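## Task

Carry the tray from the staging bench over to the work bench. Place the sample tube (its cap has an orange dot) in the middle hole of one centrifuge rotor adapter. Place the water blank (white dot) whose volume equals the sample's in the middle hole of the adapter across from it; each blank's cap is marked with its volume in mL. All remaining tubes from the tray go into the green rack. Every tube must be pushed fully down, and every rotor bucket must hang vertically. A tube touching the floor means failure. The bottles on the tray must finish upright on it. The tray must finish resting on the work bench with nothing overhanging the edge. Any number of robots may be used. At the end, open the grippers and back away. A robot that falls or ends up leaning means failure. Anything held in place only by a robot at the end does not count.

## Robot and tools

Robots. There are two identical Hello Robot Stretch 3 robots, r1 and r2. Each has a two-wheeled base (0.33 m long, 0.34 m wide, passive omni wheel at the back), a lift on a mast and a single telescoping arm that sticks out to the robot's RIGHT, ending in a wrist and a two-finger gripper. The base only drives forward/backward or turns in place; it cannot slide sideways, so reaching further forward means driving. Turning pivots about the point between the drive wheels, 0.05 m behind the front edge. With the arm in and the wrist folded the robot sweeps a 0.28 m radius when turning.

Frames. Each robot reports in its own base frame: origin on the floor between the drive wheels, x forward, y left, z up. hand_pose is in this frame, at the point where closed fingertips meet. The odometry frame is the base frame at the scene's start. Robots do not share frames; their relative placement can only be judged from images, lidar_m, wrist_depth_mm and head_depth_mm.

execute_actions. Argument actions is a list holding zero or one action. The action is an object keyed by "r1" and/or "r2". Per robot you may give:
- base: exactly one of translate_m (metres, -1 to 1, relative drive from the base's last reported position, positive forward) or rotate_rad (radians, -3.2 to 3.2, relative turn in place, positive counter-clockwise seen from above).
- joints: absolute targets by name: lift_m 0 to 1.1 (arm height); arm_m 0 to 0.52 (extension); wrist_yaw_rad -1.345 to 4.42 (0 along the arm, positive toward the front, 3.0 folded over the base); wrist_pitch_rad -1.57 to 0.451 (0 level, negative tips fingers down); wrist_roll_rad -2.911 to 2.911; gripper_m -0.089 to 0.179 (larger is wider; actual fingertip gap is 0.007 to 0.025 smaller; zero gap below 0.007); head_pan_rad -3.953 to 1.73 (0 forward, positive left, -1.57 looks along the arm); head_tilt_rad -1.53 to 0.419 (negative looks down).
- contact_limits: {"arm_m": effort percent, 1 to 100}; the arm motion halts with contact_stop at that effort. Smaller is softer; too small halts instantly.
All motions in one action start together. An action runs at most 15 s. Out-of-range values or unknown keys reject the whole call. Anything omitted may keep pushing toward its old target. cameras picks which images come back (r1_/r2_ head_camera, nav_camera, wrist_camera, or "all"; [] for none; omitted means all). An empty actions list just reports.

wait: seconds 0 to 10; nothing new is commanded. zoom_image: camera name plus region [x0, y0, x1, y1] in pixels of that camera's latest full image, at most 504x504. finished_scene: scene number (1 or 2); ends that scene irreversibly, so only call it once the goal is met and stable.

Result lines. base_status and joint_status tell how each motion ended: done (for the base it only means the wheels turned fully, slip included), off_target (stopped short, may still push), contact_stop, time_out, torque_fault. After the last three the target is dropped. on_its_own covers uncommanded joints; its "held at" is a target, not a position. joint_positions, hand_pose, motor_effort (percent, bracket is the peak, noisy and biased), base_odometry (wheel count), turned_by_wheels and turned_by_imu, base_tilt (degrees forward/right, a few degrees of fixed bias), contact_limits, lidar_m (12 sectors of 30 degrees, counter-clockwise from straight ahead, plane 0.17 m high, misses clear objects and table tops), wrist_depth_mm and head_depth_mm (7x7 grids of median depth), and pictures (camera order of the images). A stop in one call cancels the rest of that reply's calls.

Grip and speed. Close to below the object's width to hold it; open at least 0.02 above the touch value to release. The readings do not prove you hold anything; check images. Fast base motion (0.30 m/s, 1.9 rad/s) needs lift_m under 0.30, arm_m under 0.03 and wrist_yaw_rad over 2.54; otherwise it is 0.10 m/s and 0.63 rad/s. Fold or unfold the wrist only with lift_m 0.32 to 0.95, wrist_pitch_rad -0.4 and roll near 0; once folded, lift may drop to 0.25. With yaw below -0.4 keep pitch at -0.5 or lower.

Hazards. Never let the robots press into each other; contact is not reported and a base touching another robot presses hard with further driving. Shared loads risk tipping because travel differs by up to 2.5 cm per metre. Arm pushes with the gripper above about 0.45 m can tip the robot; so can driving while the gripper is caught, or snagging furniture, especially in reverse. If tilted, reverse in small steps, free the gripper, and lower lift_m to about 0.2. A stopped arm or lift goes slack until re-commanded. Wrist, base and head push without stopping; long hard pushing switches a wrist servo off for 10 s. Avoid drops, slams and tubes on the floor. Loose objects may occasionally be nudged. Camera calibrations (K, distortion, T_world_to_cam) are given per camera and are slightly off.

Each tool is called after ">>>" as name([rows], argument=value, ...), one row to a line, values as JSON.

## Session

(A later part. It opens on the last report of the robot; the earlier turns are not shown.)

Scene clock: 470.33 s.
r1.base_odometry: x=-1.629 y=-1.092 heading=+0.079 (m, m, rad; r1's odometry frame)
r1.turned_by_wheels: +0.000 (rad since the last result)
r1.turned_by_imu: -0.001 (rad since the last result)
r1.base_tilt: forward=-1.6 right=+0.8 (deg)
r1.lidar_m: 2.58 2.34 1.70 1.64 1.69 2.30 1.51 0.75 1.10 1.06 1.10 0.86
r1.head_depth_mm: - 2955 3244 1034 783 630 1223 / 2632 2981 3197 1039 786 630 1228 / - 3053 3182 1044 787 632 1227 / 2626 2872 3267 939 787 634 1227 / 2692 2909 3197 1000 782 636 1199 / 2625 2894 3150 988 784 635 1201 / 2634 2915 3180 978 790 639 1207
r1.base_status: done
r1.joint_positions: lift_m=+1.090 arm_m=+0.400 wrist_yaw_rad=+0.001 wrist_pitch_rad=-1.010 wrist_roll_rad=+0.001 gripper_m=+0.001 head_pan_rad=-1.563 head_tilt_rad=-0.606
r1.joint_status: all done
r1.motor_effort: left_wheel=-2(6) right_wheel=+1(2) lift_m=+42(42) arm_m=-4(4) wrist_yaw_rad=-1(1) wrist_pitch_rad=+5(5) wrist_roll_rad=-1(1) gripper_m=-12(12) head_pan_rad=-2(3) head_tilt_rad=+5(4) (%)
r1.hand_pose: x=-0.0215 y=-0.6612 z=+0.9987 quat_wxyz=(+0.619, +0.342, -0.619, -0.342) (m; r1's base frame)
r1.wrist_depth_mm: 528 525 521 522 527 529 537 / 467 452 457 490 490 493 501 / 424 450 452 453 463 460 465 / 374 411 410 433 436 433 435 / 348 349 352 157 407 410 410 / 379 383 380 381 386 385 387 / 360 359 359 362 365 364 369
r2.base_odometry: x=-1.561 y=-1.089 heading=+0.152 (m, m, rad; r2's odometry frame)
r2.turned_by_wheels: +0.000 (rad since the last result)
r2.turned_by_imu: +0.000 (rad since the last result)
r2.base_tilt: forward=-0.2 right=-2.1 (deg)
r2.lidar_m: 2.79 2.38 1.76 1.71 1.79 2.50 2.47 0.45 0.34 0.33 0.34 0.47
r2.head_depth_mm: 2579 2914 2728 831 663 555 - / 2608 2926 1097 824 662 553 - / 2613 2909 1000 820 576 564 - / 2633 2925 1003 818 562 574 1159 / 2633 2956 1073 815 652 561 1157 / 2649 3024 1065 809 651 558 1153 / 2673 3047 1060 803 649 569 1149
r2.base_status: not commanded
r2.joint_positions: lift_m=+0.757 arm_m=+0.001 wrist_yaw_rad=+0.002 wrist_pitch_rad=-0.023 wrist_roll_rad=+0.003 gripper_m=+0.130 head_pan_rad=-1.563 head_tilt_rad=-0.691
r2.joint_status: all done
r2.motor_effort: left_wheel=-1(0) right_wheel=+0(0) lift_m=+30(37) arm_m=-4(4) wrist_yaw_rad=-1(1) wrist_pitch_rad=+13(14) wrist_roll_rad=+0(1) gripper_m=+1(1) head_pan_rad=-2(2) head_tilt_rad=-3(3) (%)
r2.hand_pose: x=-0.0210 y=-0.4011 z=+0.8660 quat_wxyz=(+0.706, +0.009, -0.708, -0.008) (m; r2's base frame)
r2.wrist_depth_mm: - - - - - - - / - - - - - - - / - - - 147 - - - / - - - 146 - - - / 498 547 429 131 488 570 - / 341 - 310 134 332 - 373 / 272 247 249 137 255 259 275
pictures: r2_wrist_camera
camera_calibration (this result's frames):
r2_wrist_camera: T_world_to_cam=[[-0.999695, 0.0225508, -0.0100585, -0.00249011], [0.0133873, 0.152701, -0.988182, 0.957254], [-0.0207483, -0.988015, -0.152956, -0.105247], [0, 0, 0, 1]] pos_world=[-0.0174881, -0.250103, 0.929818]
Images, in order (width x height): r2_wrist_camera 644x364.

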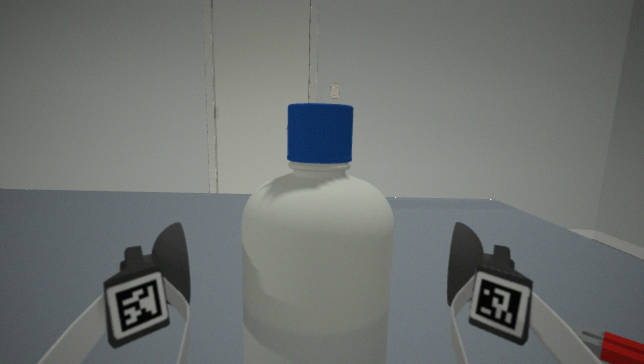

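>>> execute_actions([
  {"r1":{"base":{"translate_m":-0.1}},"r2":{"joints":{"arm_m":0.022}}},
], cameras=[])

>>> execute_actions([
  {"r1":{"base":{"translate_m":-0.1}},"r2":{"joints":{"gripper_m":0.03}}},
], cameras=[])

>>> execute_actions([
  {"r1":{"base":{"translate_m":-0.1}},"r2":{"joints":{"lift_m":0.88}}},
], cameras=[])

>>> execute_actions([
  {"r1":{"base":{"translate_m":-0.997}},"r2":{"base":{"translate_m":1.0}}},
], cameras=[])

>>> execute_actions([
  {"r1":{"joints":{"arm_m":0.467,"lift_m":0.975}},"r2":{"base":{"translate_m":0.3}}},
], cameras=["r1_wrist_camera","r1_head_camera"])

>>> zoom_image(camera="r1_head_camera", region=[410,160,610,320])

Scene clock: 479.13 s.
r1.base_odometry: x=-1.729 y=-1.099 heading=+0.078 (m, m, rad; r1's odometry frame)
r1.turned_by_wheels: +0.000 (rad since the last result)
r1.turned_by_imu: -0.001 (rad since the last result)
r1.base_tilt: forward=-1.7 right=+0.6 (deg)
r1.lidar_m: 2.67 2.33 1.70 1.63 1.69 2.31 1.51 0.67 1.01 1.06 1.10 0.95
r1.head_depth_mm: - 3008 3220 1033 782 629 1217 / 2655 2998 3195 1038 785 631 1221 / - 3028 3222 1041 788 631 1226 / 2639 2882 3266 956 791 634 1227 / 2662 2929 3176 1052 765 634 1200 / 2639 2900 3146 992 786 637 1203 / 2639 2895 3162 986 793 638 1204
r1.base_status: done
r1.joint_positions: lift_m=+1.090 arm_m=+0.400 wrist_yaw_rad=+0.001 wrist_pitch_rad=-1.010 wrist_roll_rad=+0.001 gripper_m=+0.001 head_pan_rad=-1.563 head_tilt_rad=-0.606
r1.joint_status: not commanded
r1.motor_effort: left_wheel=-2(4) right_wheel=+1(2) lift_m=+42(41) arm_m=-4(4) wrist_yaw_rad=-1(1) wrist_pitch_rad=+5(5) wrist_roll_rad=-1(0) gripper_m=-12(11) head_pan_rad=-2(3) head_tilt_rad=+3(5) (%)
r1.hand_pose: x=-0.0215 y=-0.6612 z=+0.9987 quat_wxyz=(+0.619, +0.342, -0.619, -0.342) (m; r1's base frame)
r1.wrist_depth_mm: 529 520 524 527 538 536 533 / 455 459 486 490 495 497 493 / 456 454 452 458 464 464 460 / 369 416 424 430 431 431 434 / 359 352 372 157 410 407 407 / 378 381 375 380 388 385 389 / 363 360 362 366 363 370 369
r2.base_odometry: x=-1.561 y=-1.089 heading=+0.152 (m, m, rad; r2's odometry frame)
r2.turned_by_wheels: +0.000 (rad since the last result)
r2.turned_by_imu: +0.000 (rad since the last result)
r2.base_tilt: forward=-0.1 right=-2.1 (deg)
r2.lidar_m: 2.79 2.37 1.77 1.71 1.79 2.50 2.47 0.45 0.33 0.32 0.34 0.47
r2.head_depth_mm: 2607 2908 2726 829 664 567 - / 2597 2912 1096 824 661 567 - / 2602 2916 1001 820 556 564 - / 2616 2951 1004 817 553 561 1163 / 2628 2965 1071 813 652 559 1160 / 2657 2959 1065 810 650 558 1148 / 2677 3052 1061 806 649 570 1156
r2.base_status: not commanded
r2.joint_positions: lift_m=+0.757 arm_m=+0.022 wrist_yaw_rad=+0.002 wrist_pitch_rad=-0.023 wrist_roll_rad=+0.003 gripper_m=+0.130 head_pan_rad=-1.563 head_tilt_rad=-0.691
r2.joint_status: all done
r2.motor_effort: left_wheel=+0(0) right_wheel=+0(0) lift_m=+31(30) arm_m=+4(4) wrist_yaw_rad=-1(2) wrist_pitch_rad=+13(13) wrist_roll_rad=+0(0) gripper_m=+1(1) head_pan_rad=-2(2) head_tilt_rad=-2(3) (%)
r2.hand_pose: x=-0.0210 y=-0.4221 z=+0.8660 quat_wxyz=(+0.706, +0.009, -0.708, -0.008) (m; r2's base frame)
r2.wrist_depth_mm: - - - - - - - / - - - - - - - / - - - 125 - - - / - - - 128 - - - / 490 547 431 111 442 567 - / 336 - 309 110 225 - 364 / 269 246 240 114 246 259 283
pictures: none
No camera images: the call's "cameras" was empty. Leave "cameras" out to get every camera's image.

Scene clock: 481.27 s.
r1.base_odometry: x=-1.828 y=-1.107 heading=+0.078 (m, m, rad; r1's odometry frame)
r1.turned_by_wheels: +0.000 (rad since the last result)
r1.turned_by_imu: +0.000 (rad since the last result)
r1.base_tilt: forward=-1.7 right=+0.7 (deg)
r1.lidar_m: 2.78 2.33 1.70 1.63 1.69 2.30 2.52 0.59 0.60 1.06 1.10 1.05
r1.head_depth_mm: - 2976 3242 1031 782 629 1222 / 2637 2987 3203 1040 786 629 1228 / - 3077 3243 1043 787 632 1218 / 2609 2879 3234 957 788 635 1226 / 2677 2879 3177 1050 791 635 1203 / 2652 2884 3129 1006 795 637 1206 / 2673 2856 3217 991 768 638 1207
r1.base_status: done
r1.joint_positions: lift_m=+1.090 arm_m=+0.400 wrist_yaw_rad=+0.001 wrist_pitch_rad=-1.010 wrist_roll_rad=+0.001 gripper_m=+0.001 head_pan_rad=-1.563 head_tilt_rad=-0.606
r1.joint_status: not commanded
r1.motor_effort: left_wheel=-2(5) right_wheel=+1(3) lift_m=+42(41) arm_m=-4(4) wrist_yaw_rad=-1(1) wrist_pitch_rad=+5(5) wrist_roll_rad=+0(0) gripper_m=-13(12) head_pan_rad=-2(2) head_tilt_rad=+3(4) (%)
r1.hand_pose: x=-0.0215 y=-0.6612 z=+0.9987 quat_wxyz=(+0.619, +0.342, -0.619, -0.342) (m; r1's base frame)
r1.wrist_depth_mm: 519 521 527 526 526 532 532 / 446 442 490 490 492 498 501 / 457 443 457 459 460 462 463 / 365 408 431 433 431 434 434 / 349 394 409 157 411 407 412 / 377 380 378 380 386 386 387 / 353 356 364 365 364 367 369
r2.base_odometry: x=-1.561 y=-1.089 heading=+0.152 (m, m, rad; r2's odometry frame)
r2.turned_by_wheels: +0.000 (rad since the last result)
r2.turned_by_imu: +0.000 (rad since the last result)
r2.base_tilt: forward=-0.1 right=-2.0 (deg)
r2.lidar_m: 2.79 2.37 1.77 1.72 1.79 2.50 2.48 0.45 0.33 0.32 0.34 0.47
r2.head_depth_mm: 2563 2908 2724 829 661 566 - / 2586 2955 1096 824 662 565 - / 2608 2944 1001 821 529 564 - / 2580 2939 1005 817 536 561 1162 / 2645 2937 1074 812 653 559 1155 / 2613 2974 1065 808 650 559 1156 / 2691 3020 1061 804 649 569 1153
r2.base_status: not commanded
r2.joint_positions: lift_m=+0.757 arm_m=+0.022 wrist_yaw_rad=+0.002 wrist_pitch_rad=-0.023 wrist_roll_rad=+0.003 gripper_m=+0.031 head_pan_rad=-1.563 head_tilt_rad=-0.691
r2.joint_status: all done
r2.motor_effort: left_wheel=+0(0) right_wheel=+0(0) lift_m=+30(30) arm_m=+3(4) wrist_yaw_rad=-1(1) wrist_pitch_rad=+13(13) wrist_roll_rad=-1(0) gripper_m=-15(91) head_pan_rad=-2(3) head_tilt_rad=-3(4) (%)
r2.hand_pose: x=-0.0210 y=-0.4222 z=+0.8660 quat_wxyz=(+0.706, +0.009, -0.708, -0.008) (m; r2's base frame)
r2.wrist_depth_mm: - - - - - - - / - - - - - - - / - - - 121 - - - / - - - 124 - - - / 499 488 120 107 122 547 - / 338 341 112 106 113 365 372 / 258 259 240 109 242 270 273
pictures: none
No camera images: the call's "cameras" was empty. Leave "cameras" out to get every camera's image.

Scene clock: 483.40 s.
r1.base_odometry: x=-1.928 y=-1.115 heading=+0.078 (m, m, rad; r1's odometry frame)
r1.turned_by_wheels: +0.000 (rad since the last result)
r1.turned_by_imu: +0.000 (rad since the last result)
r1.base_tilt: forward=-1.7 right=+0.8 (deg)
r1.lidar_m: 2.87 2.33 1.69 1.63 1.69 2.30 2.42 0.64 0.52 1.06 1.10 1.14
r1.head_depth_mm: - 2962 3245 1039 783 629 1221 / 2650 3025 3216 1038 782 631 1226 / - 3026 3187 1045 788 631 1234 / 2644 2890 3249 959 792 633 1232 / 2660 2894 3179 1050 791 635 1207 / 2633 2899 3165 1059 793 635 1203 / 2647 2894 3176 1015 797 638 1205
r1.base_status: done
r1.joint_positions: lift_m=+1.090 arm_m=+0.400 wrist_yaw_rad=+0.001 wrist_pitch_rad=-1.010 wrist_roll_rad=+0.001 gripper_m=+0.001 head_pan_rad=-1.563 head_tilt_rad=-0.606
r1.joint_status: not commanded
r1.motor_effort: left_wheel=-2(6) right_wheel=+1(2) lift_m=+42(42) arm_m=-4(4) wrist_yaw_rad=-1(0) wrist_pitch_rad=+5(5) wrist_roll_rad=-1(0) gripper_m=-11(13) head_pan_rad=-3(3) head_tilt_rad=+3(4) (%)
r1.hand_pose: x=-0.0215 y=-0.6612 z=+0.9987 quat_wxyz=(+0.619, +0.342, -0.619, -0.342) (m; r1's base frame)
r1.wrist_depth_mm: 515 518 520 527 529 522 - / 439 489 489 481 499 491 - / 436 457 458 459 466 463 657 / 397 427 436 434 432 435 628 / 390 406 413 157 410 407 416 / 379 384 380 382 387 383 385 / 363 365 364 364 369 369 365
r2.base_odometry: x=-1.561 y=-1.089 heading=+0.152 (m, m, rad; r2's odometry frame)
r2.turned_by_wheels: +0.000 (rad since the last result)
r2.turned_by_imu: +0.000 (rad since the last result)
r2.base_tilt: forward=-0.1 right=-2.0 (deg)
r2.lidar_m: 2.79 2.37 1.77 1.71 1.79 2.50 2.47 0.45 0.34 0.32 0.34 0.47
r2.head_depth_mm: 2577 2901 2710 828 703 - - / 2572 2932 1092 825 702 - - / 2629 2954 1001 431 - - 1118 / 2582 2917 1003 604 647 561 1140 / 2612 2934 1073 814 652 560 1160 / 2623 2977 1069 813 652 559 1153 / 2685 3069 1061 803 649 570 1150
r2.base_status: not commanded
r2.joint_positions: lift_m=+0.880 arm_m=+0.022 wrist_yaw_rad=+0.002 wrist_pitch_rad=-0.050 wrist_roll_rad=+0.003 gripper_m=+0.031 head_pan_rad=-1.563 head_tilt_rad=-0.691
r2.joint_status: all done
r2.motor_effort: left_wheel=+0(0) right_wheel=-1(0) lift_m=+49(50) arm_m=+3(3) wrist_yaw_rad=-1(1) wrist_pitch_rad=+28(29) wrist_roll_rad=-1(0) gripper_m=-15(15) head_pan_rad=-2(2) head_tilt_rad=-3(3) (%)
r2.hand_pose: x=-0.0210 y=-0.4213 z=+0.9816 quat_wxyz=(+0.706, +0.018, -0.708, -0.017) (m; r2's base frame)
r2.wrist_depth_mm: - - - - - - - / - - - - - - - / - - - 121 - - - / - - - 124 - - - / 776 795 120 108 123 - - / 550 557 112 106 113 592 - / 429 426 257 109 405 441 446
pictures: none
No camera images: the call's "cameras" was empty. Leave "cameras" out to get every camera's image.

Scene clock: 494.47 s.
r1.base_odometry: x=-2.922 y=-1.193 heading=+0.078 (m, m, rad; r1's odometry frame)
r1.turned_by_wheels: +0.000 (rad since the last result)
r1.turned_by_imu: -0.001 (rad since the last result)
r1.base_tilt: forward=-1.6 right=+0.8 (deg)
r1.lidar_m: 2.11 2.33 1.69 1.62 1.68 1.48 1.42 1.47 0.40 0.38 0.40 0.54
r1.head_depth_mm: - 3007 3264 2518 1885 1493 734 / 2641 3011 3247 2517 991 609 652 / - 913 987 959 740 607 648 / 783 870 1002 957 814 606 642 / 798 876 977 1020 815 603 635 / 798 876 970 1013 809 601 632 / 795 870 967 972 796 600 626
r1.base_status: done
r1.joint_positions: lift_m=+1.090 arm_m=+0.400 wrist_yaw_rad=+0.001 wrist_pitch_rad=-1.010 wrist_roll_rad=+0.001 gripper_m=+0.001 head_pan_rad=-1.563 head_tilt_rad=-0.606
r1.joint_status: not commanded
r1.motor_effort: left_wheel=-2(4) right_wheel=+1(2) lift_m=+42(41) arm_m=-4(4) wrist_yaw_rad=-1(1) wrist_pitch_rad=+5(5) wrist_roll_rad=+0(0) gripper_m=-11(13) head_pan_rad=-2(2) head_tilt_rad=+4(3) (%)
r1.hand_pose: x=-0.0215 y=-0.6612 z=+0.9987 quat_wxyz=(+0.619, +0.342, -0.619, -0.342) (m; r1's base frame)
r1.wrist_depth_mm: 450 454 452 454 444 - - / 436 441 458 445 441 - - / 411 468 460 479 415 - - / 410 454 437 453 393 - - / 393 404 406 157 367 - - / 394 395 396 403 351 - - / 381 383 364 395 326 - -
r2.base_odometry: x=-0.572 y=-0.938 heading=+0.152 (m, m, rad; r2's odometry frame)
r2.turned_by_wheels: +0.000 (rad since the last result)
r2.turned_by_imu: -0.003 (rad since the last result)
r2.base_tilt: forward=+0.0 right=-2.1 (deg)
r2.lidar_m: 1.81 2.35 1.74 1.69 1.77 2.47 1.26 0.48 0.36 0.34 3.20 2.04
r2.head_depth_mm: 2555 2911 1101 829 702 - - / 2613 2934 1089 827 701 - - / 2637 2955 1091 431 - - 962 / 2648 2996 2555 605 647 574 902 / 2670 2984 2652 2007 1564 1284 1162 / 2702 3033 2619 1992 1598 1336 1150 / 2679 3058 2623 1979 1600 1332 1151
r2.base_status: done
r2.joint_positions: lift_m=+0.880 arm_m=+0.022 wrist_yaw_rad=+0.001 wrist_pitch_rad=-0.050 wrist_roll_rad=+0.003 gripper_m=+0.031 head_pan_rad=-1.563 head_tilt_rad=-0.691
r2.joint_status: not commanded
r2.motor_effort: left_wheel=-1(5) right_wheel=-1(3) lift_m=+49(49) arm_m=+3(3) wrist_yaw_rad=-1(1) wrist_pitch_rad=+28(28) wrist_roll_rad=+0(0) gripper_m=-15(15) head_pan_rad=-2(2) head_tilt_rad=-3(3) (%)
r2.hand_pose: x=-0.0212 y=-0.4213 z=+0.9816 quat_wxyz=(+0.706, +0.018, -0.708, -0.018) (m; r2's base frame)
r2.wrist_depth_mm: - - - - - - - / - - - - - - - / - - - 120 - - - / - - - 123 - - - / - - 120 108 123 - - / - - 112 106 113 585 584 / - - - 109 408 446 450
pictures: none
No camera images: the call's "cameras" was empty. Leave "cameras" out to get every camera's image.

Scene clock: 498.53 s.
r1.base_odometry: x=-2.922 y=-1.193 heading=+0.078 (m, m, rad; r1's odometry frame)
r1.turned_by_wheels: +0.000 (rad since the last result)
r1.turned_by_imu: +0.000 (rad since the last result)
r1.base_tilt: forward=-1.7 right=+0.7 (deg)
r1.lidar_m: 2.11 2.32 1.68 1.62 1.69 1.47 1.42 1.47 0.40 0.38 0.40 0.54
r1.head_depth_mm: 2729 2999 - 2311 1913 1491 737 / 2691 2929 3294 2512 992 609 654 / 806 869 1021 956 739 607 647 / 803 871 - 977 815 606 641 / 800 880 980 1025 814 603 637 / 797 873 970 1011 808 602 631 / 793 870 965 970 796 601 626
r1.base_status: not commanded
r1.joint_positions: lift_m=+0.975 arm_m=+0.467 wrist_yaw_rad=+0.001 wrist_pitch_rad=-1.010 wrist_roll_rad=+0.001 gripper_m=+0.001 head_pan_rad=-1.563 head_tilt_rad=-0.606
r1.joint_status: all done
r1.motor_effort: left_wheel=-2(2) right_wheel=+1(1) lift_m=+30(34) arm_m=+5(5) wrist_yaw_rad=-1(1) wrist_pitch_rad=+5(5) wrist_roll_rad=-1(0) gripper_m=-11(12) head_pan_rad=-3(3) head_tilt_rad=+4(4) (%)
r1.hand_pose: x=-0.0215 y=-0.7275 z=+0.8841 quat_wxyz=(+0.619, +0.342, -0.619, -0.342) (m; r1's base frame)
r1.wrist_depth_mm: 314 314 315 316 320 - - / 310 345 350 304 298 - - / 343 323 342 347 279 - - / 327 308 322 334 268 - - / 308 305 307 157 263 253 - / 274 269 280 270 250 239 - / 268 273 275 274 334 224 970
r2.base_odometry: x=-0.276 y=-0.892 heading=+0.152 (m, m, rad; r2's odometry frame)
r2.turned_by_wheels: +0.000 (rad since the last result)
r2.turned_by_imu: -0.001 (rad since the last result)
r2.base_tilt: forward=+0.0 right=-2.0 (deg)
r2.lidar_m: 1.52 2.34 1.74 1.68 1.76 2.45 1.29 0.49 0.43 3.06 3.20 1.53
r2.head_depth_mm: 2607 2909 1099 859 725 - - / 2600 2929 2697 1835 1673 - - / 2640 2979 2698 431 - - 1120 / 2654 2986 2658 1147 1589 1347 1141 / 2659 3012 2641 2013 1610 1346 1160 / 2661 3041 2627 1983 1605 1343 1156 / 2699 3072 2624 1983 1598 1340 1152
r2.base_status: done
r2.joint_positions: lift_m=+0.880 arm_m=+0.022 wrist_yaw_rad=+0.001 wrist_pitch_rad=-0.050 wrist_roll_rad=+0.003 gripper_m=+0.031 head_pan_rad=-1.563 head_tilt_rad=-0.691
r2.joint_status: not commanded
r2.motor_effort: left_wheel=+0(6) right_wheel=-1(3) lift_m=+49(49) arm_m=+3(3) wrist_yaw_rad=-1(0) wrist_pitch_rad=+28(28) wrist_roll_rad=-1(0) gripper_m=-16(16) head_pan_rad=-2(2) head_tilt_rad=-4(3) (%)
r2.hand_pose: x=-0.0212 y=-0.4213 z=+0.9816 quat_wxyz=(+0.706, +0.018, -0.708, -0.018) (m; r2's base frame)
r2.wrist_depth_mm: - - - - - - - / - - - - - - - / - - - 120 - - - / - - - 124 - - - / - - 121 107 122 - - / - - 112 106 113 584 542 / - - - 109 805 452 451
pictures: r1_head_camera (sideways: a quarter turn clockwise sets it upright), r1_wrist_camera
camera_calibration (this result's frames):
r1_head_camera: T_world_to_cam=[[0.0402321, 0.524852, -0.850242, 1.12776], [0.998708, -0.0475576, 0.0179001, -0.0306916], [-0.0310405, -0.849864, -0.526088, 0.644333], [0, 0, 0, 1]] pos_world=[0.00528005, -0.0457743, 1.2984]
r1_wrist_camera: T_world_to_cam=[[-0.998975, -0.0442665, 0.00950505, -0.0656039], [-0.0447835, 0.935231, -0.351194, 1.01513], [0.00665672, -0.35126, -0.936254, 0.736214], [0, 0, 0, 1]] pos_world=[-0.0249762, -0.693685, 1.04642]
Images, in order (width x height): r1_head_camera 896x504, r1_wrist_camera 644x364.

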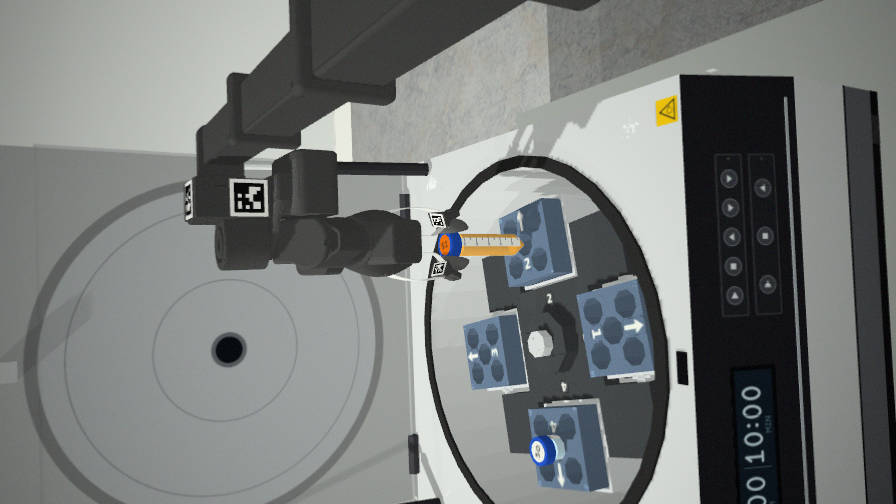

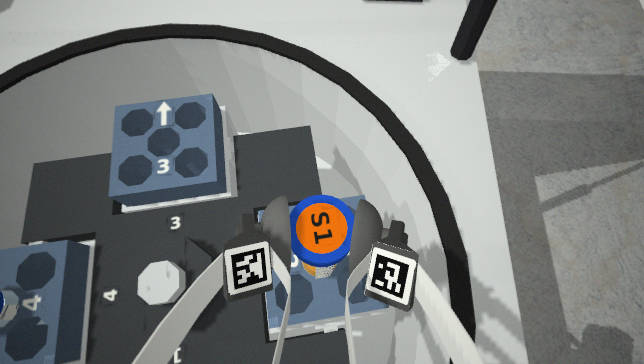

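Region (410, 160, 610, 320) of r1_head_camera's 896x504 image, scaled by 2.520, with more detail than that image has; it fills the top 403 rows of this view, and the rest is white.

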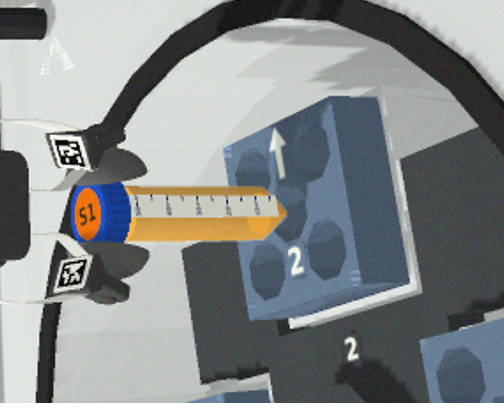

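>>> execute_actions([
  {"r1":{"base":{"translate_m":-0.003},"joints":{"lift_m":0.935}},"r2":{"base":{"translate_m":0.3}}},
], cameras=["r1_wrist_camera","r1_head_camera"])

>>> zoom_image(camera="r1_head_camera", region=[410,160,610,320])

Scene clock: 504.90 s.
r1.base_odometry: x=-2.925 y=-1.193 heading=+0.078 (m, m, rad; r1's odometry frame)
r1.turned_by_wheels: +0.000 (rad since the last result)
r1.turned_by_imu: -0.001 (rad since the last result)
r1.base_tilt: forward=-1.6 right=+0.7 (deg)
r1.lidar_m: 2.11 2.31 1.69 1.62 1.69 1.47 1.42 1.46 0.40 0.38 0.40 0.54
r1.head_depth_mm: 2724 2989 3252 - 1839 1437 736 / 2719 2996 - 2422 1026 610 668 / 807 886 - 956 741 607 647 / 802 883 980 947 816 606 641 / 801 875 976 1020 817 602 635 / 796 874 972 1015 813 600 631 / 795 870 965 972 798 600 625
r1.base_status: done
r1.joint_positions: lift_m=+0.935 arm_m=+0.467 wrist_yaw_rad=+0.001 wrist_pitch_rad=-1.010 wrist_roll_rad=+0.001 gripper_m=+0.001 head_pan_rad=-1.563 head_tilt_rad=-0.606
r1.joint_status: all done
r1.motor_effort: left_wheel=-2(5) right_wheel=+0(3) lift_m=+30(31) arm_m=+4(4) wrist_yaw_rad=-1(1) wrist_pitch_rad=+5(5) wrist_roll_rad=+0(1) gripper_m=-13(11) head_pan_rad=-2(3) head_tilt_rad=+4(4) (%)
r1.hand_pose: x=-0.0215 y=-0.7275 z=+0.8441 quat_wxyz=(+0.619, +0.342, -0.619, -0.342) (m; r1's base frame)
r1.wrist_depth_mm: 274 295 285 266 266 - - / 307 308 343 296 248 - - / 320 279 299 322 238 238 - / 282 275 283 285 264 220 - / 266 263 268 158 256 206 - / 249 228 247 231 222 194 - / 238 226 239 238 327 185 909
r2.base_odometry: x=+0.021 y=-0.847 heading=+0.152 (m, m, rad; r2's odometry frame)
r2.turned_by_wheels: +0.000 (rad since the last result)
r2.turned_by_imu: -0.001 (rad since the last result)
r2.base_tilt: forward=+0.0 right=-2.1 (deg)
r2.lidar_m: 1.52 2.33 1.73 1.68 1.75 2.44 1.31 0.66 1.14 3.07 3.22 1.23
r2.head_depth_mm: 2591 2940 2718 2049 1734 - - / 2634 2972 2699 2034 1718 - - / 2658 2990 2670 431 - - 1120 / 2676 2984 2682 1146 1591 1351 1136 / 2697 3048 2645 2013 1604 1340 1153 / 2696 3042 2642 2000 1600 1337 1149 / 2705 3065 2624 1984 1593 1334 1152
r2.base_status: done
r2.joint_positions: lift_m=+0.880 arm_m=+0.022 wrist_yaw_rad=+0.001 wrist_pitch_rad=-0.050 wrist_roll_rad=+0.003 gripper_m=+0.031 head_pan_rad=-1.563 head_tilt_rad=-0.691
r2.joint_status: not commanded
r2.motor_effort: left_wheel=+0(6) right_wheel=+0(4) lift_m=+50(49) arm_m=+3(3) wrist_yaw_rad=-1(1) wrist_pitch_rad=+28(28) wrist_roll_rad=+0(0) gripper_m=-16(15) head_pan_rad=-2(2) head_tilt_rad=-4(4) (%)
r2.hand_pose: x=-0.0212 y=-0.4213 z=+0.9816 quat_wxyz=(+0.706, +0.018, -0.708, -0.018) (m; r2's base frame)
r2.wrist_depth_mm: - - - - - - - / - - - - - - - / - - - 120 - - - / - - - 124 - - - / - - 121 107 122 - - / - - 112 105 113 - 656 / - - - 109 - - -
pictures: r1_head_camera (sideways: a quarter turn clockwise sets it upright), r1_wrist_camera
camera_calibration (this result's frames):
r1_head_camera: T_world_to_cam=[[0.040232, 0.524852, -0.850242, 1.12776], [0.998708, -0.0475574, 0.0179001, -0.0306916], [-0.0310404, -0.849864, -0.526088, 0.644333], [0, 0, 0, 1]] pos_world=[0.00528006, -0.0457743, 1.2984]
r1_wrist_camera: T_world_to_cam=[[-0.998975, -0.0442669, 0.00950445, -0.0652235], [-0.0447836, 0.935231, -0.351194, 1.00109], [0.00665742, -0.35126, -0.936254, 0.698767], [0, 0, 0, 1]] pos_world=[-0.0249762, -0.693689, 1.00642]
Images, in order (width x height): r1_head_camera 896x504, r1_wrist_camera 644x364.

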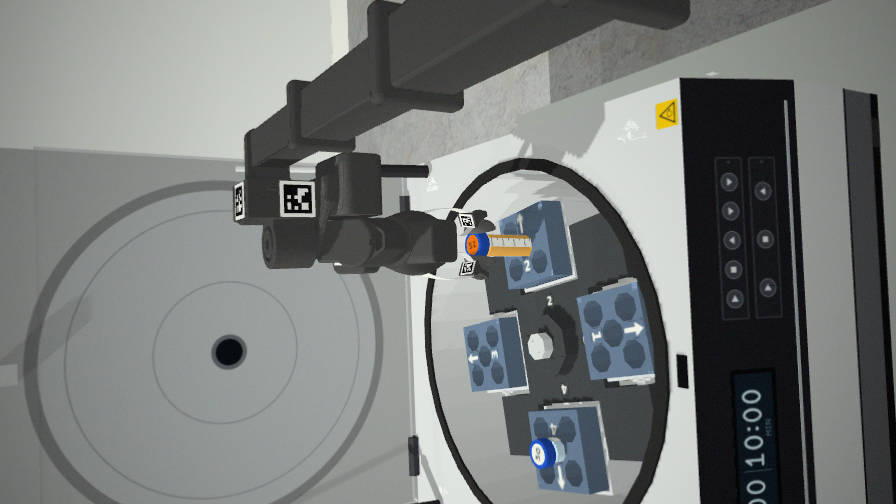

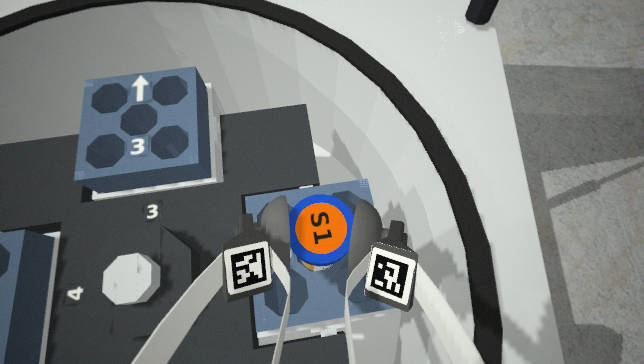

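Region (410, 160, 610, 320) of r1_head_camera's 896x504 image, scaled by 2.520, with more detail than that image has; it fills the top 403 rows of this view, and the rest is white.

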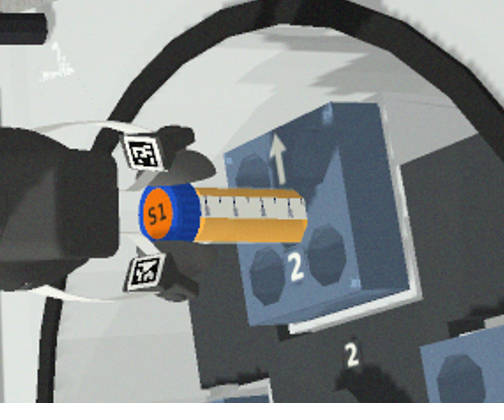

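>>> execute_actions([
  {"r1":{"joints":{"lift_m":0.885}},"r2":{"base":{"translate_m":0.1}}},
], cameras=[])

>>> execute_actions([
  {"r1":{"joints":{"gripper_m":0.06}},"r2":{"base":{"translate_m":0.1}}},
], cameras=["r1_wrist_camera"])

>>> execute_actions([
  {"r1":{"joints":{"lift_m":1.03}},"r2":{"base":{"translate_m":0.15}}},
], cameras=["r1_wrist_camera","r1_head_camera"])

>>> execute_actions([
  {"r1":{"base":{"translate_m":1.0},"joints":{"arm_m":0.3}},"r2":{"base":{"translate_m":1.0}}},
], cameras=[])

>>> execute_actions([
  {"r1":{"base":{"translate_m":0.6}},"r2":{"base":{"translate_m":0.55},"joints":{"arm_m":0.24}}},
], cameras=["r1_wrist_camera","r1_head_camera","r2_head_camera","r2_wrist_camera"])

Scene clock: 512.90 s.
r1.base_odometry: x=-2.925 y=-1.193 heading=+0.078 (m, m, rad; r1's odometry frame)
r1.turned_by_wheels: +0.000 (rad since the last result)
r1.turned_by_imu: -0.001 (rad since the last result)
r1.base_tilt: forward=-1.7 right=+0.5 (deg)
r1.lidar_m: 2.11 2.32 1.69 1.62 1.68 1.47 1.42 1.46 0.40 0.38 0.40 0.54
r1.head_depth_mm: 2730 2998 3230 2710 - 868 734 / 2685 2946 3197 - 759 610 668 / 805 901 955 915 739 608 647 / 803 881 959 1005 813 604 643 / 799 878 975 1019 818 602 637 / 794 876 972 1013 812 600 630 / 794 874 966 973 797 600 624
r1.base_status: not commanded
r1.joint_positions: lift_m=+0.885 arm_m=+0.467 wrist_yaw_rad=+0.001 wrist_pitch_rad=-1.009 wrist_roll_rad=+0.001 gripper_m=+0.001 head_pan_rad=-1.563 head_tilt_rad=-0.606
r1.joint_status: all done
r1.motor_effort: left_wheel=-2(2) right_wheel=+1(1) lift_m=+29(26) arm_m=+4(4) wrist_yaw_rad=-1(1) wrist_pitch_rad=+5(5) wrist_roll_rad=-1(1) gripper_m=-12(12) head_pan_rad=-2(3) head_tilt_rad=+4(4) (%)
r1.hand_pose: x=-0.0215 y=-0.7277 z=+0.7942 quat_wxyz=(+0.619, +0.342, -0.619, -0.342) (m; r1's base frame)
r1.wrist_depth_mm: 264 255 286 242 201 202 - / 231 231 261 272 201 187 - / 218 218 245 307 232 174 - / 226 229 230 205 227 164 - / 197 198 217 157 240 157 160 / 176 186 203 182 219 156 148 / 180 190 195 191 281 150 139
r2.base_odometry: x=+0.120 y=-0.832 heading=+0.152 (m, m, rad; r2's odometry frame)
r2.turned_by_wheels: +0.000 (rad since the last result)
r2.turned_by_imu: +0.000 (rad since the last result)
r2.base_tilt: forward=-0.1 right=-1.8 (deg)
r2.lidar_m: 1.53 2.33 1.73 1.67 1.75 2.43 1.32 0.75 1.19 3.08 1.50 1.14
r2.head_depth_mm: 2618 2923 2722 2039 1739 - - / 2643 2947 2715 2046 1729 - - / 2649 2974 2685 432 - - 1122 / 2663 3004 2676 1142 1595 1345 1144 / 2671 3035 2650 2002 1606 1345 1157 / 2661 3060 2602 1999 1602 1344 1158 / 2719 3067 2607 1989 1604 1338 1154
r2.base_status: done
r2.joint_positions: lift_m=+0.880 arm_m=+0.022 wrist_yaw_rad=+0.001 wrist_pitch_rad=-0.050 wrist_roll_rad=+0.003 gripper_m=+0.031 head_pan_rad=-1.563 head_tilt_rad=-0.691
r2.joint_status: not commanded
r2.motor_effort: left_wheel=+0(7) right_wheel=-1(4) lift_m=+49(49) arm_m=+3(3) wrist_yaw_rad=+1(1) wrist_pitch_rad=+28(28) wrist_roll_rad=+0(0) gripper_m=-15(15) head_pan_rad=-2(2) head_tilt_rad=-3(4) (%)
r2.hand_pose: x=-0.0213 y=-0.4213 z=+0.9816 quat_wxyz=(+0.706, +0.018, -0.708, -0.018) (m; r2's base frame)
r2.wrist_depth_mm: - - - - - - - / - - - - - - - / - - - 121 - - - / - - - 124 - - - / - - 121 107 122 - - / - - 112 105 113 - 778 / - - - 109 - - -
pictures: none
No camera images: the call's "cameras" was empty. Leave "cameras" out to get every camera's image.

Scene clock: 514.90 s.
r1.base_odometry: x=-2.925 y=-1.193 heading=+0.078 (m, m, rad; r1's odometry frame)
r1.turned_by_wheels: +0.000 (rad since the last result)
r1.turned_by_imu: +0.000 (rad since the last result)
r1.base_tilt: forward=-1.7 right=+0.7 (deg)
r1.lidar_m: 2.11 2.32 1.69 1.63 1.68 1.48 1.42 1.47 0.40 0.38 0.40 0.54
r1.head_depth_mm: 2745 2991 3269 2702 - 868 734 / 2729 2953 3227 - 760 608 668 / 805 900 953 913 738 608 648 / 803 885 958 1007 814 603 642 / 801 877 976 1015 818 603 636 / 797 876 970 1014 811 601 632 / 794 870 968 971 800 600 625
r1.base_status: not commanded
r1.joint_positions: lift_m=+0.885 arm_m=+0.467 wrist_yaw_rad=+0.001 wrist_pitch_rad=-1.009 wrist_roll_rad=+0.001 gripper_m=+0.060 head_pan_rad=-1.563 head_tilt_rad=-0.606
r1.joint_status: all done
r1.motor_effort: left_wheel=-2(2) right_wheel=+1(1) lift_m=+30(30) arm_m=+5(4) wrist_yaw_rad=-1(0) wrist_pitch_rad=+4(4) wrist_roll_rad=+0(0) gripper_m=+0(80) head_pan_rad=-3(3) head_tilt_rad=+2(4) (%)
r1.hand_pose: x=-0.0215 y=-0.7277 z=+0.7942 quat_wxyz=(+0.619, +0.342, -0.619, -0.342) (m; r1's base frame)
r1.wrist_depth_mm: 263 268 287 241 201 202 - / 230 232 262 272 201 189 - / 217 218 246 305 232 175 - / 229 229 231 205 228 166 - / 198 198 219 162 219 157 159 / 175 184 201 183 218 156 149 / 180 191 194 191 253 142 140
r2.base_odometry: x=+0.218 y=-0.817 heading=+0.152 (m, m, rad; r2's odometry frame)
r2.turned_by_wheels: +0.000 (rad since the last result)
r2.turned_by_imu: +0.000 (rad since the last result)
r2.base_tilt: forward=+0.0 right=-2.1 (deg)
r2.lidar_m: 1.54 2.33 1.72 1.67 1.75 2.43 1.33 0.83 1.25 3.08 1.40 1.04
r2.head_depth_mm: 2581 2977 2689 2041 1723 - - / 2622 2966 2700 2025 1730 - - / 2652 3025 2680 432 - - 1118 / 2652 3007 2648 1140 1593 1344 1139 / 2669 3032 2628 2021 1610 1344 1158 / 2692 3027 2633 1986 1597 1339 1158 / 2718 3066 2598 1970 1606 1333 1152
r2.base_status: done
r2.joint_positions: lift_m=+0.880 arm_m=+0.022 wrist_yaw_rad=+0.001 wrist_pitch_rad=-0.050 wrist_roll_rad=+0.003 gripper_m=+0.031 head_pan_rad=-1.563 head_tilt_rad=-0.691
r2.joint_status: not commanded
r2.motor_effort: left_wheel=+0(7) right_wheel=-1(2) lift_m=+49(49) arm_m=+3(3) wrist_yaw_rad=-1(0) wrist_pitch_rad=+28(28) wrist_roll_rad=-1(0) gripper_m=-16(15) head_pan_rad=-2(3) head_tilt_rad=-3(2) (%)
r2.hand_pose: x=-0.0213 y=-0.4213 z=+0.9816 quat_wxyz=(+0.706, +0.018, -0.708, -0.018) (m; r2's base frame)
r2.wrist_depth_mm: - - - - - - - / - - - - - - - / - - - 120 - - - / - - - 124 - - - / - - 121 107 123 - - / - - 112 106 113 - - / - - - 109 - - -
pictures: r1_wrist_camera
camera_calibration (this result's frames):
r1_wrist_camera: T_world_to_cam=[[-0.998975, -0.044259, 0.00953262, -0.0647726], [-0.0447819, 0.935007, -0.351791, 0.984011], [0.00665684, -0.351857, -0.93603, 0.651356], [0, 0, 0, 1]] pos_world=[-0.0249763, -0.69374, 0.956472]
Images, in order (width x height): r1_wrist_camera 644x364.

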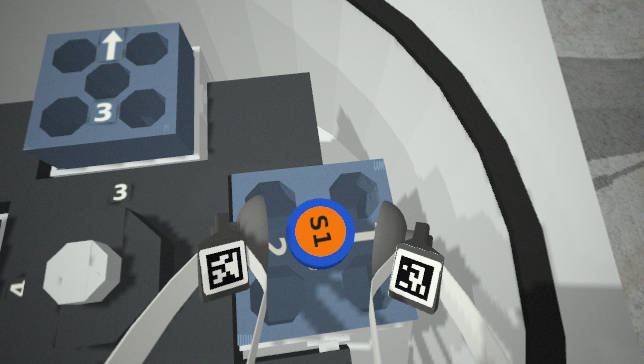

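Scene clock: 517.40 s.
r1.base_odometry: x=-2.925 y=-1.193 heading=+0.078 (m, m, rad; r1's odometry frame)
r1.turned_by_wheels: +0.000 (rad since the last result)
r1.turned_by_imu: +0.000 (rad since the last result)
r1.base_tilt: forward=-1.7 right=+0.5 (deg)
r1.lidar_m: 2.11 2.32 1.69 1.62 1.68 1.47 1.42 1.47 0.40 0.38 0.40 0.54
r1.head_depth_mm: 2747 - 3275 2497 1899 1487 736 / 2712 - 3209 2519 1027 610 668 / 806 - 994 959 740 606 646 / 804 869 1018 997 813 604 642 / 802 878 973 1017 818 602 637 / 796 876 969 1014 814 600 631 / 793 870 965 974 800 600 626
r1.base_status: not commanded
r1.joint_positions: lift_m=+1.030 arm_m=+0.467 wrist_yaw_rad=+0.001 wrist_pitch_rad=-1.009 wrist_roll_rad=+0.001 gripper_m=+0.060 head_pan_rad=-1.563 head_tilt_rad=-0.606
r1.joint_status: all done
r1.motor_effort: left_wheel=-2(2) right_wheel=+0(0) lift_m=+41(43) arm_m=+5(5) wrist_yaw_rad=+0(0) wrist_pitch_rad=+5(5) wrist_roll_rad=+0(1) gripper_m=+0(0) head_pan_rad=-2(3) head_tilt_rad=+3(4) (%)
r1.hand_pose: x=-0.0215 y=-0.7277 z=+0.9387 quat_wxyz=(+0.619, +0.342, -0.619, -0.342) (m; r1's base frame)
r1.wrist_depth_mm: 371 380 375 369 365 - - / 360 367 372 362 364 - - / 345 398 423 380 340 - - / 380 373 377 392 320 - - / 379 361 366 371 306 - - / 316 331 337 324 423 - - / 303 322 326 325 280 - -
r2.base_odometry: x=+0.367 y=-0.794 heading=+0.152 (m, m, rad; r2's odometry frame)
r2.turned_by_wheels: +0.000 (rad since the last result)
r2.turned_by_imu: +0.000 (rad since the last result)
r2.base_tilt: forward=-0.1 right=-1.9 (deg)
r2.lidar_m: 1.55 2.32 1.72 1.67 1.74 2.43 1.34 0.97 1.35 3.08 1.30 0.91
r2.head_depth_mm: 2631 2953 2703 2048 1730 - - / 2656 2951 2706 2039 1730 - - / 2663 3025 2690 431 - - 1116 / 2666 3020 2664 1146 1589 1347 1143 / 2662 3012 2651 1988 1621 1338 1161 / 2691 3038 2652 1985 1599 1346 1156 / 2731 3074 2610 1991 1598 1333 1145
r2.base_status: done
r2.joint_positions: lift_m=+0.880 arm_m=+0.022 wrist_yaw_rad=+0.001 wrist_pitch_rad=-0.050 wrist_roll_rad=+0.003 gripper_m=+0.031 head_pan_rad=-1.563 head_tilt_rad=-0.691
r2.joint_status: not commanded
r2.motor_effort: left_wheel=+0(8) right_wheel=+0(3) lift_m=+49(49) arm_m=+3(3) wrist_yaw_rad=-1(1) wrist_pitch_rad=+28(28) wrist_roll_rad=+0(0) gripper_m=-15(16) head_pan_rad=-2(2) head_tilt_rad=-3(3) (%)
r2.hand_pose: x=-0.0213 y=-0.4213 z=+0.9816 quat_wxyz=(+0.706, +0.018, -0.708, -0.018) (m; r2's base frame)
r2.wrist_depth_mm: - - - - - - - / - - - - - - - / - - - 120 - - - / - - - 123 - - - / - - 121 107 123 - - / - - 112 105 113 - - / - - - 108 - - -
pictures: r1_head_camera (sideways: a quarter turn clockwise sets it upright), r1_wrist_camera
camera_calibration (this result's frames):
r1_head_camera: T_world_to_cam=[[0.0402322, 0.524852, -0.850242, 1.12776], [0.998708, -0.0475578, 0.0179001, -0.0306916], [-0.0310407, -0.849864, -0.526088, 0.644333], [0, 0, 0, 1]] pos_world=[0.00528004, -0.0457743, 1.2984]
r1_wrist_camera: T_world_to_cam=[[-0.998975, -0.0442589, 0.00953264, -0.0661505], [-0.0447818, 0.935007, -0.35179, 1.03486], [0.00665676, -0.351856, -0.93603, 0.786658], [0, 0, 0, 1]] pos_world=[-0.0249763, -0.69374, 1.10102]
Images, in order (width x height): r1_head_camera 896x504, r1_wrist_camera 644x364.

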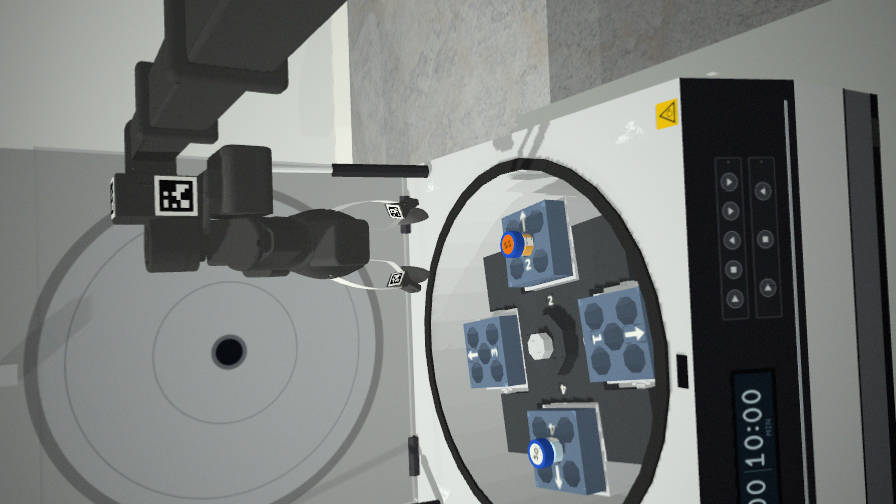

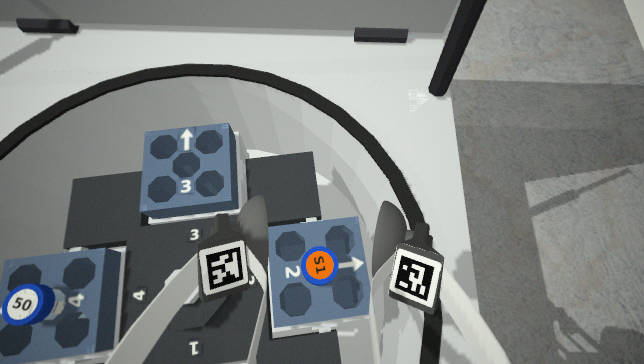

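Scene clock: 528.47 s.
r1.base_odometry: x=-1.928 y=-1.115 heading=+0.078 (m, m, rad; r1's odometry frame)
r1.turned_by_wheels: +0.000 (rad since the last result)
r1.turned_by_imu: -0.001 (rad since the last result)
r1.base_tilt: forward=-1.7 right=+0.6 (deg)
r1.lidar_m: 2.87 2.33 1.70 1.63 1.69 2.30 2.42 0.64 0.52 1.06 1.10 1.14
r1.head_depth_mm: 2701 2882 3218 1036 783 630 1221 / 2727 - 3248 1037 785 630 1226 / 2676 - - 1045 787 631 1220 / 2665 2861 3123 996 788 633 1228 / 2661 2894 3144 1051 793 635 1204 / 2664 2884 3127 1052 792 636 1202 / 2652 2904 3201 1013 796 638 1207
r1.base_status: done
r1.joint_positions: lift_m=+1.030 arm_m=+0.300 wrist_yaw_rad=+0.001 wrist_pitch_rad=-1.009 wrist_roll_rad=+0.001 gripper_m=+0.060 head_pan_rad=-1.563 head_tilt_rad=-0.606
r1.joint_status: all done
r1.motor_effort: left_wheel=-2(2) right_wheel=+1(5) lift_m=+40(40) arm_m=-4(4) wrist_yaw_rad=-1(1) wrist_pitch_rad=+5(4) wrist_roll_rad=-1(0) gripper_m=+0(0) head_pan_rad=-3(3) head_tilt_rad=+5(5) (%)
r1.hand_pose: x=-0.0215 y=-0.5614 z=+0.9388 quat_wxyz=(+0.619, +0.342, -0.619, -0.342) (m; r1's base frame)
r1.wrist_depth_mm: 404 451 447 451 452 454 - / 394 416 413 422 417 421 429 / 388 391 390 391 393 392 396 / 362 367 367 368 367 371 370 / 344 346 351 345 354 348 346 / 327 326 324 327 326 331 330 / 308 310 310 310 312 311 312
r2.base_odometry: x=+1.355 y=-0.642 heading=+0.152 (m, m, rad; r2's odometry frame)
r2.turned_by_wheels: +0.000 (rad since the last result)
r2.turned_by_imu: -0.003 (rad since the last result)
r2.base_tilt: forward=-0.1 right=-2.1 (deg)
r2.lidar_m: 1.91 2.30 1.71 1.65 1.72 2.39 1.94 2.16 0.40 0.39 0.40 0.56
r2.head_depth_mm: 2619 2954 2744 2033 1736 - - / 2653 3008 2608 854 700 - - / 2684 3004 1089 432 - - 1014 / 2690 3009 1081 604 646 1293 1114 / 2719 3045 1072 804 652 1284 1116 / 2693 3071 1064 809 651 1283 1091 / 2735 3077 972 779 647 1275 1108
r2.base_status: done
r2.joint_positions: lift_m=+0.880 arm_m=+0.022 wrist_yaw_rad=+0.001 wrist_pitch_rad=-0.050 wrist_roll_rad=+0.003 gripper_m=+0.031 head_pan_rad=-1.563 head_tilt_rad=-0.691
r2.joint_status: not commanded
r2.motor_effort: left_wheel=+0(7) right_wheel=-1(4) lift_m=+49(49) arm_m=+4(3) wrist_yaw_rad=-1(0) wrist_pitch_rad=+28(28) wrist_roll_rad=+0(0) gripper_m=-15(16) head_pan_rad=-2(2) head_tilt_rad=-3(4) (%)
r2.hand_pose: x=-0.0213 y=-0.4213 z=+0.9816 quat_wxyz=(+0.706, +0.018, -0.708, -0.018) (m; r2's base frame)
r2.wrist_depth_mm: - - - - - - - / - - - - - - - / - - - 121 - - - / - - - 123 - - - / 684 707 121 107 123 - - / 471 563 112 106 114 - - / 400 428 260 108 403 - -
pictures: none
No camera images: the call's "cameras" was empty. Leave "cameras" out to get every camera's image.

Scene clock: 535.43 s.
r1.base_odometry: x=-1.330 y=-1.069 heading=+0.078 (m, m, rad; r1's odometry frame)
r1.turned_by_wheels: +0.000 (rad since the last result)
r1.turned_by_imu: +0.000 (rad since the last result)
r1.base_tilt: forward=-1.8 right=+0.6 (deg)
r1.lidar_m: 2.28 2.34 1.70 1.64 1.69 2.31 1.50 1.01 1.10 1.05 1.09 0.61
r1.head_depth_mm: 2709 2891 3213 992 776 629 1218 / 2702 - 3116 988 781 632 1221 / 1318 - - 991 783 632 1228 / 2675 1405 3120 844 780 634 1200 / 2666 2910 3141 1052 792 635 1200 / 2667 2890 3151 1056 792 637 1201 / 2667 2912 3148 1061 797 639 1212
r1.base_status: done
r1.joint_positions: lift_m=+1.030 arm_m=+0.300 wrist_yaw_rad=+0.001 wrist_pitch_rad=-1.009 wrist_roll_rad=+0.001 gripper_m=+0.060 head_pan_rad=-1.563 head_tilt_rad=-0.606
r1.joint_status: not commanded
r1.motor_effort: left_wheel=-3(4) right_wheel=+1(5) lift_m=+41(41) arm_m=-4(4) wrist_yaw_rad=+0(1) wrist_pitch_rad=+5(5) wrist_roll_rad=+0(0) gripper_m=+0(0) head_pan_rad=-3(2) head_tilt_rad=+4(4) (%)
r1.hand_pose: x=-0.0215 y=-0.5614 z=+0.9388 quat_wxyz=(+0.619, +0.342, -0.619, -0.342) (m; r1's base frame)
r1.wrist_depth_mm: 443 444 449 441 440 435 454 / 334 404 420 341 413 400 412 / 377 382 389 326 340 326 326 / 366 364 366 361 364 362 341 / 346 342 348 344 348 348 325 / 325 326 326 323 325 328 320 / 308 310 308 307 310 313 316
r2.base_odometry: x=+1.899 y=-0.559 heading=+0.152 (m, m, rad; r2's odometry frame)
r2.turned_by_wheels: +0.000 (rad since the last result)
r2.turned_by_imu: -0.002 (rad since the last result)
r2.base_tilt: forward=-0.1 right=-2.1 (deg)
r2.lidar_m: 2.79 2.29 1.70 1.64 1.72 2.36 2.48 0.55 0.41 0.40 0.41 0.57
r2.head_depth_mm: 2596 2908 1995 - 629 1275 1120 / 1284 3032 3001 744 661 1301 1124 / 2641 2917 1127 - 659 1295 1121 / 2664 3019 1024 742 658 1289 1097 / 2700 3063 1071 786 653 1288 1114 / 2714 3055 1064 809 650 1304 1109 / 2723 3132 1064 803 649 1311 1111
r2.base_status: done
r2.joint_positions: lift_m=+0.880 arm_m=+0.240 wrist_yaw_rad=+0.000 wrist_pitch_rad=-0.050 wrist_roll_rad=+0.003 gripper_m=+0.031 head_pan_rad=-1.563 head_tilt_rad=-0.691
r2.joint_status: all done
r2.motor_effort: left_wheel=+1(7) right_wheel=-1(3) lift_m=+49(50) arm_m=+4(3) wrist_yaw_rad=+0(0) wrist_pitch_rad=+28(28) wrist_roll_rad=+0(1) gripper_m=-16(15) head_pan_rad=-2(2) head_tilt_rad=-5(2) (%)
r2.hand_pose: x=-0.0213 y=-0.6393 z=+0.9816 quat_wxyz=(+0.706, +0.018, -0.708, -0.018) (m; r2's base frame)
r2.wrist_depth_mm: - - - - 504 - - / - - - - 542 - - / - - - 120 - - - / - - - 123 - - - / - - 121 108 123 - - / 545 547 112 106 113 591 571 / 418 425 205 109 314 434 444
pictures: r1_head_camera (sideways: a quarter turn clockwise sets it upright), r1_wrist_camera, r2_head_camera (sideways: a quarter turn clockwise sets it upright), r2_wrist_camera
camera_calibration (this result's frames):
r1_head_camera: T_world_to_cam=[[0.0402322, 0.524843, -0.850247, 1.12777], [0.998708, -0.0475575, 0.0179007, -0.0306923], [-0.0310406, -0.849869, -0.526079, 0.644321], [0, 0, 0, 1]] pos_world=[0.00528005, -0.0457744, 1.2984]
r1_wrist_camera: T_world_to_cam=[[-0.998974, -0.0442633, 0.00953578, -0.0587955], [-0.0447869, 0.935002, -0.351802, 0.879378], [0.00665591, -0.351868, -0.936026, 0.845163], [0, 0, 0, 1]] pos_world=[-0.024976, -0.527437, 1.10102]
r2_head_camera: T_world_to_cam=[[-0.047081, 0.632681, -0.77298, 1.02347], [0.998625, 0.047685, -0.0217948, 0.0288199], [0.0230704, -0.772943, -0.634056, 0.780562], [0, 0, 0, 1]] pos_world=[0.001398, -0.045576, 1.28667]
r2_wrist_camera: T_world_to_cam=[[-0.999665, 0.0241326, -0.00940693, 0.00407717], [0.0135784, 0.179001, -0.983755, 1.12034], [-0.0220567, -0.983553, -0.179268, -0.294216], [0, 0, 0, 1]] pos_world=[-0.0176261, -0.490017, 1.04944]
Images, in order (width x height): r1_head_camera 896x504, r1_wrist_camera 644x364, r2_head_camera 896x504, r2_wrist_camera 644x364.

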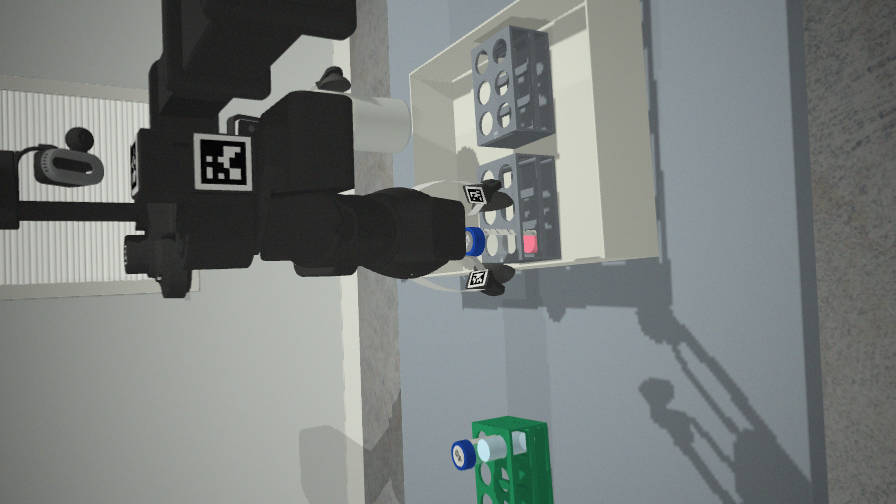

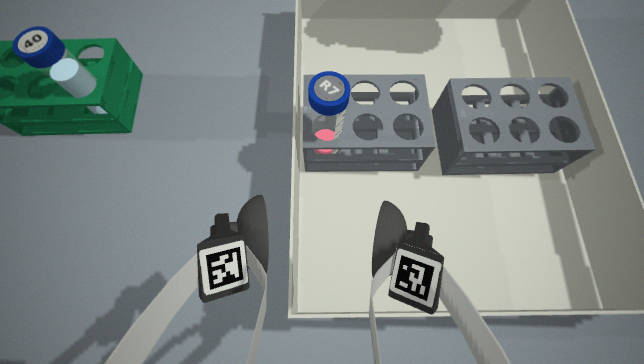

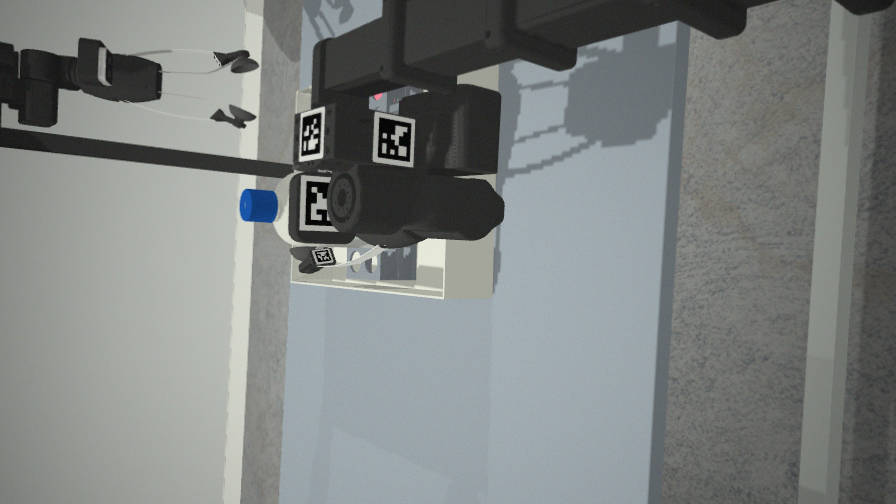

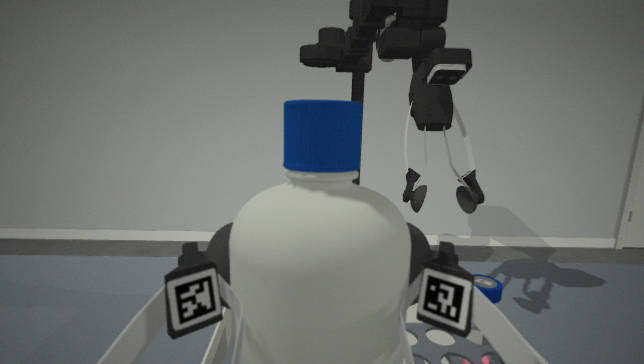

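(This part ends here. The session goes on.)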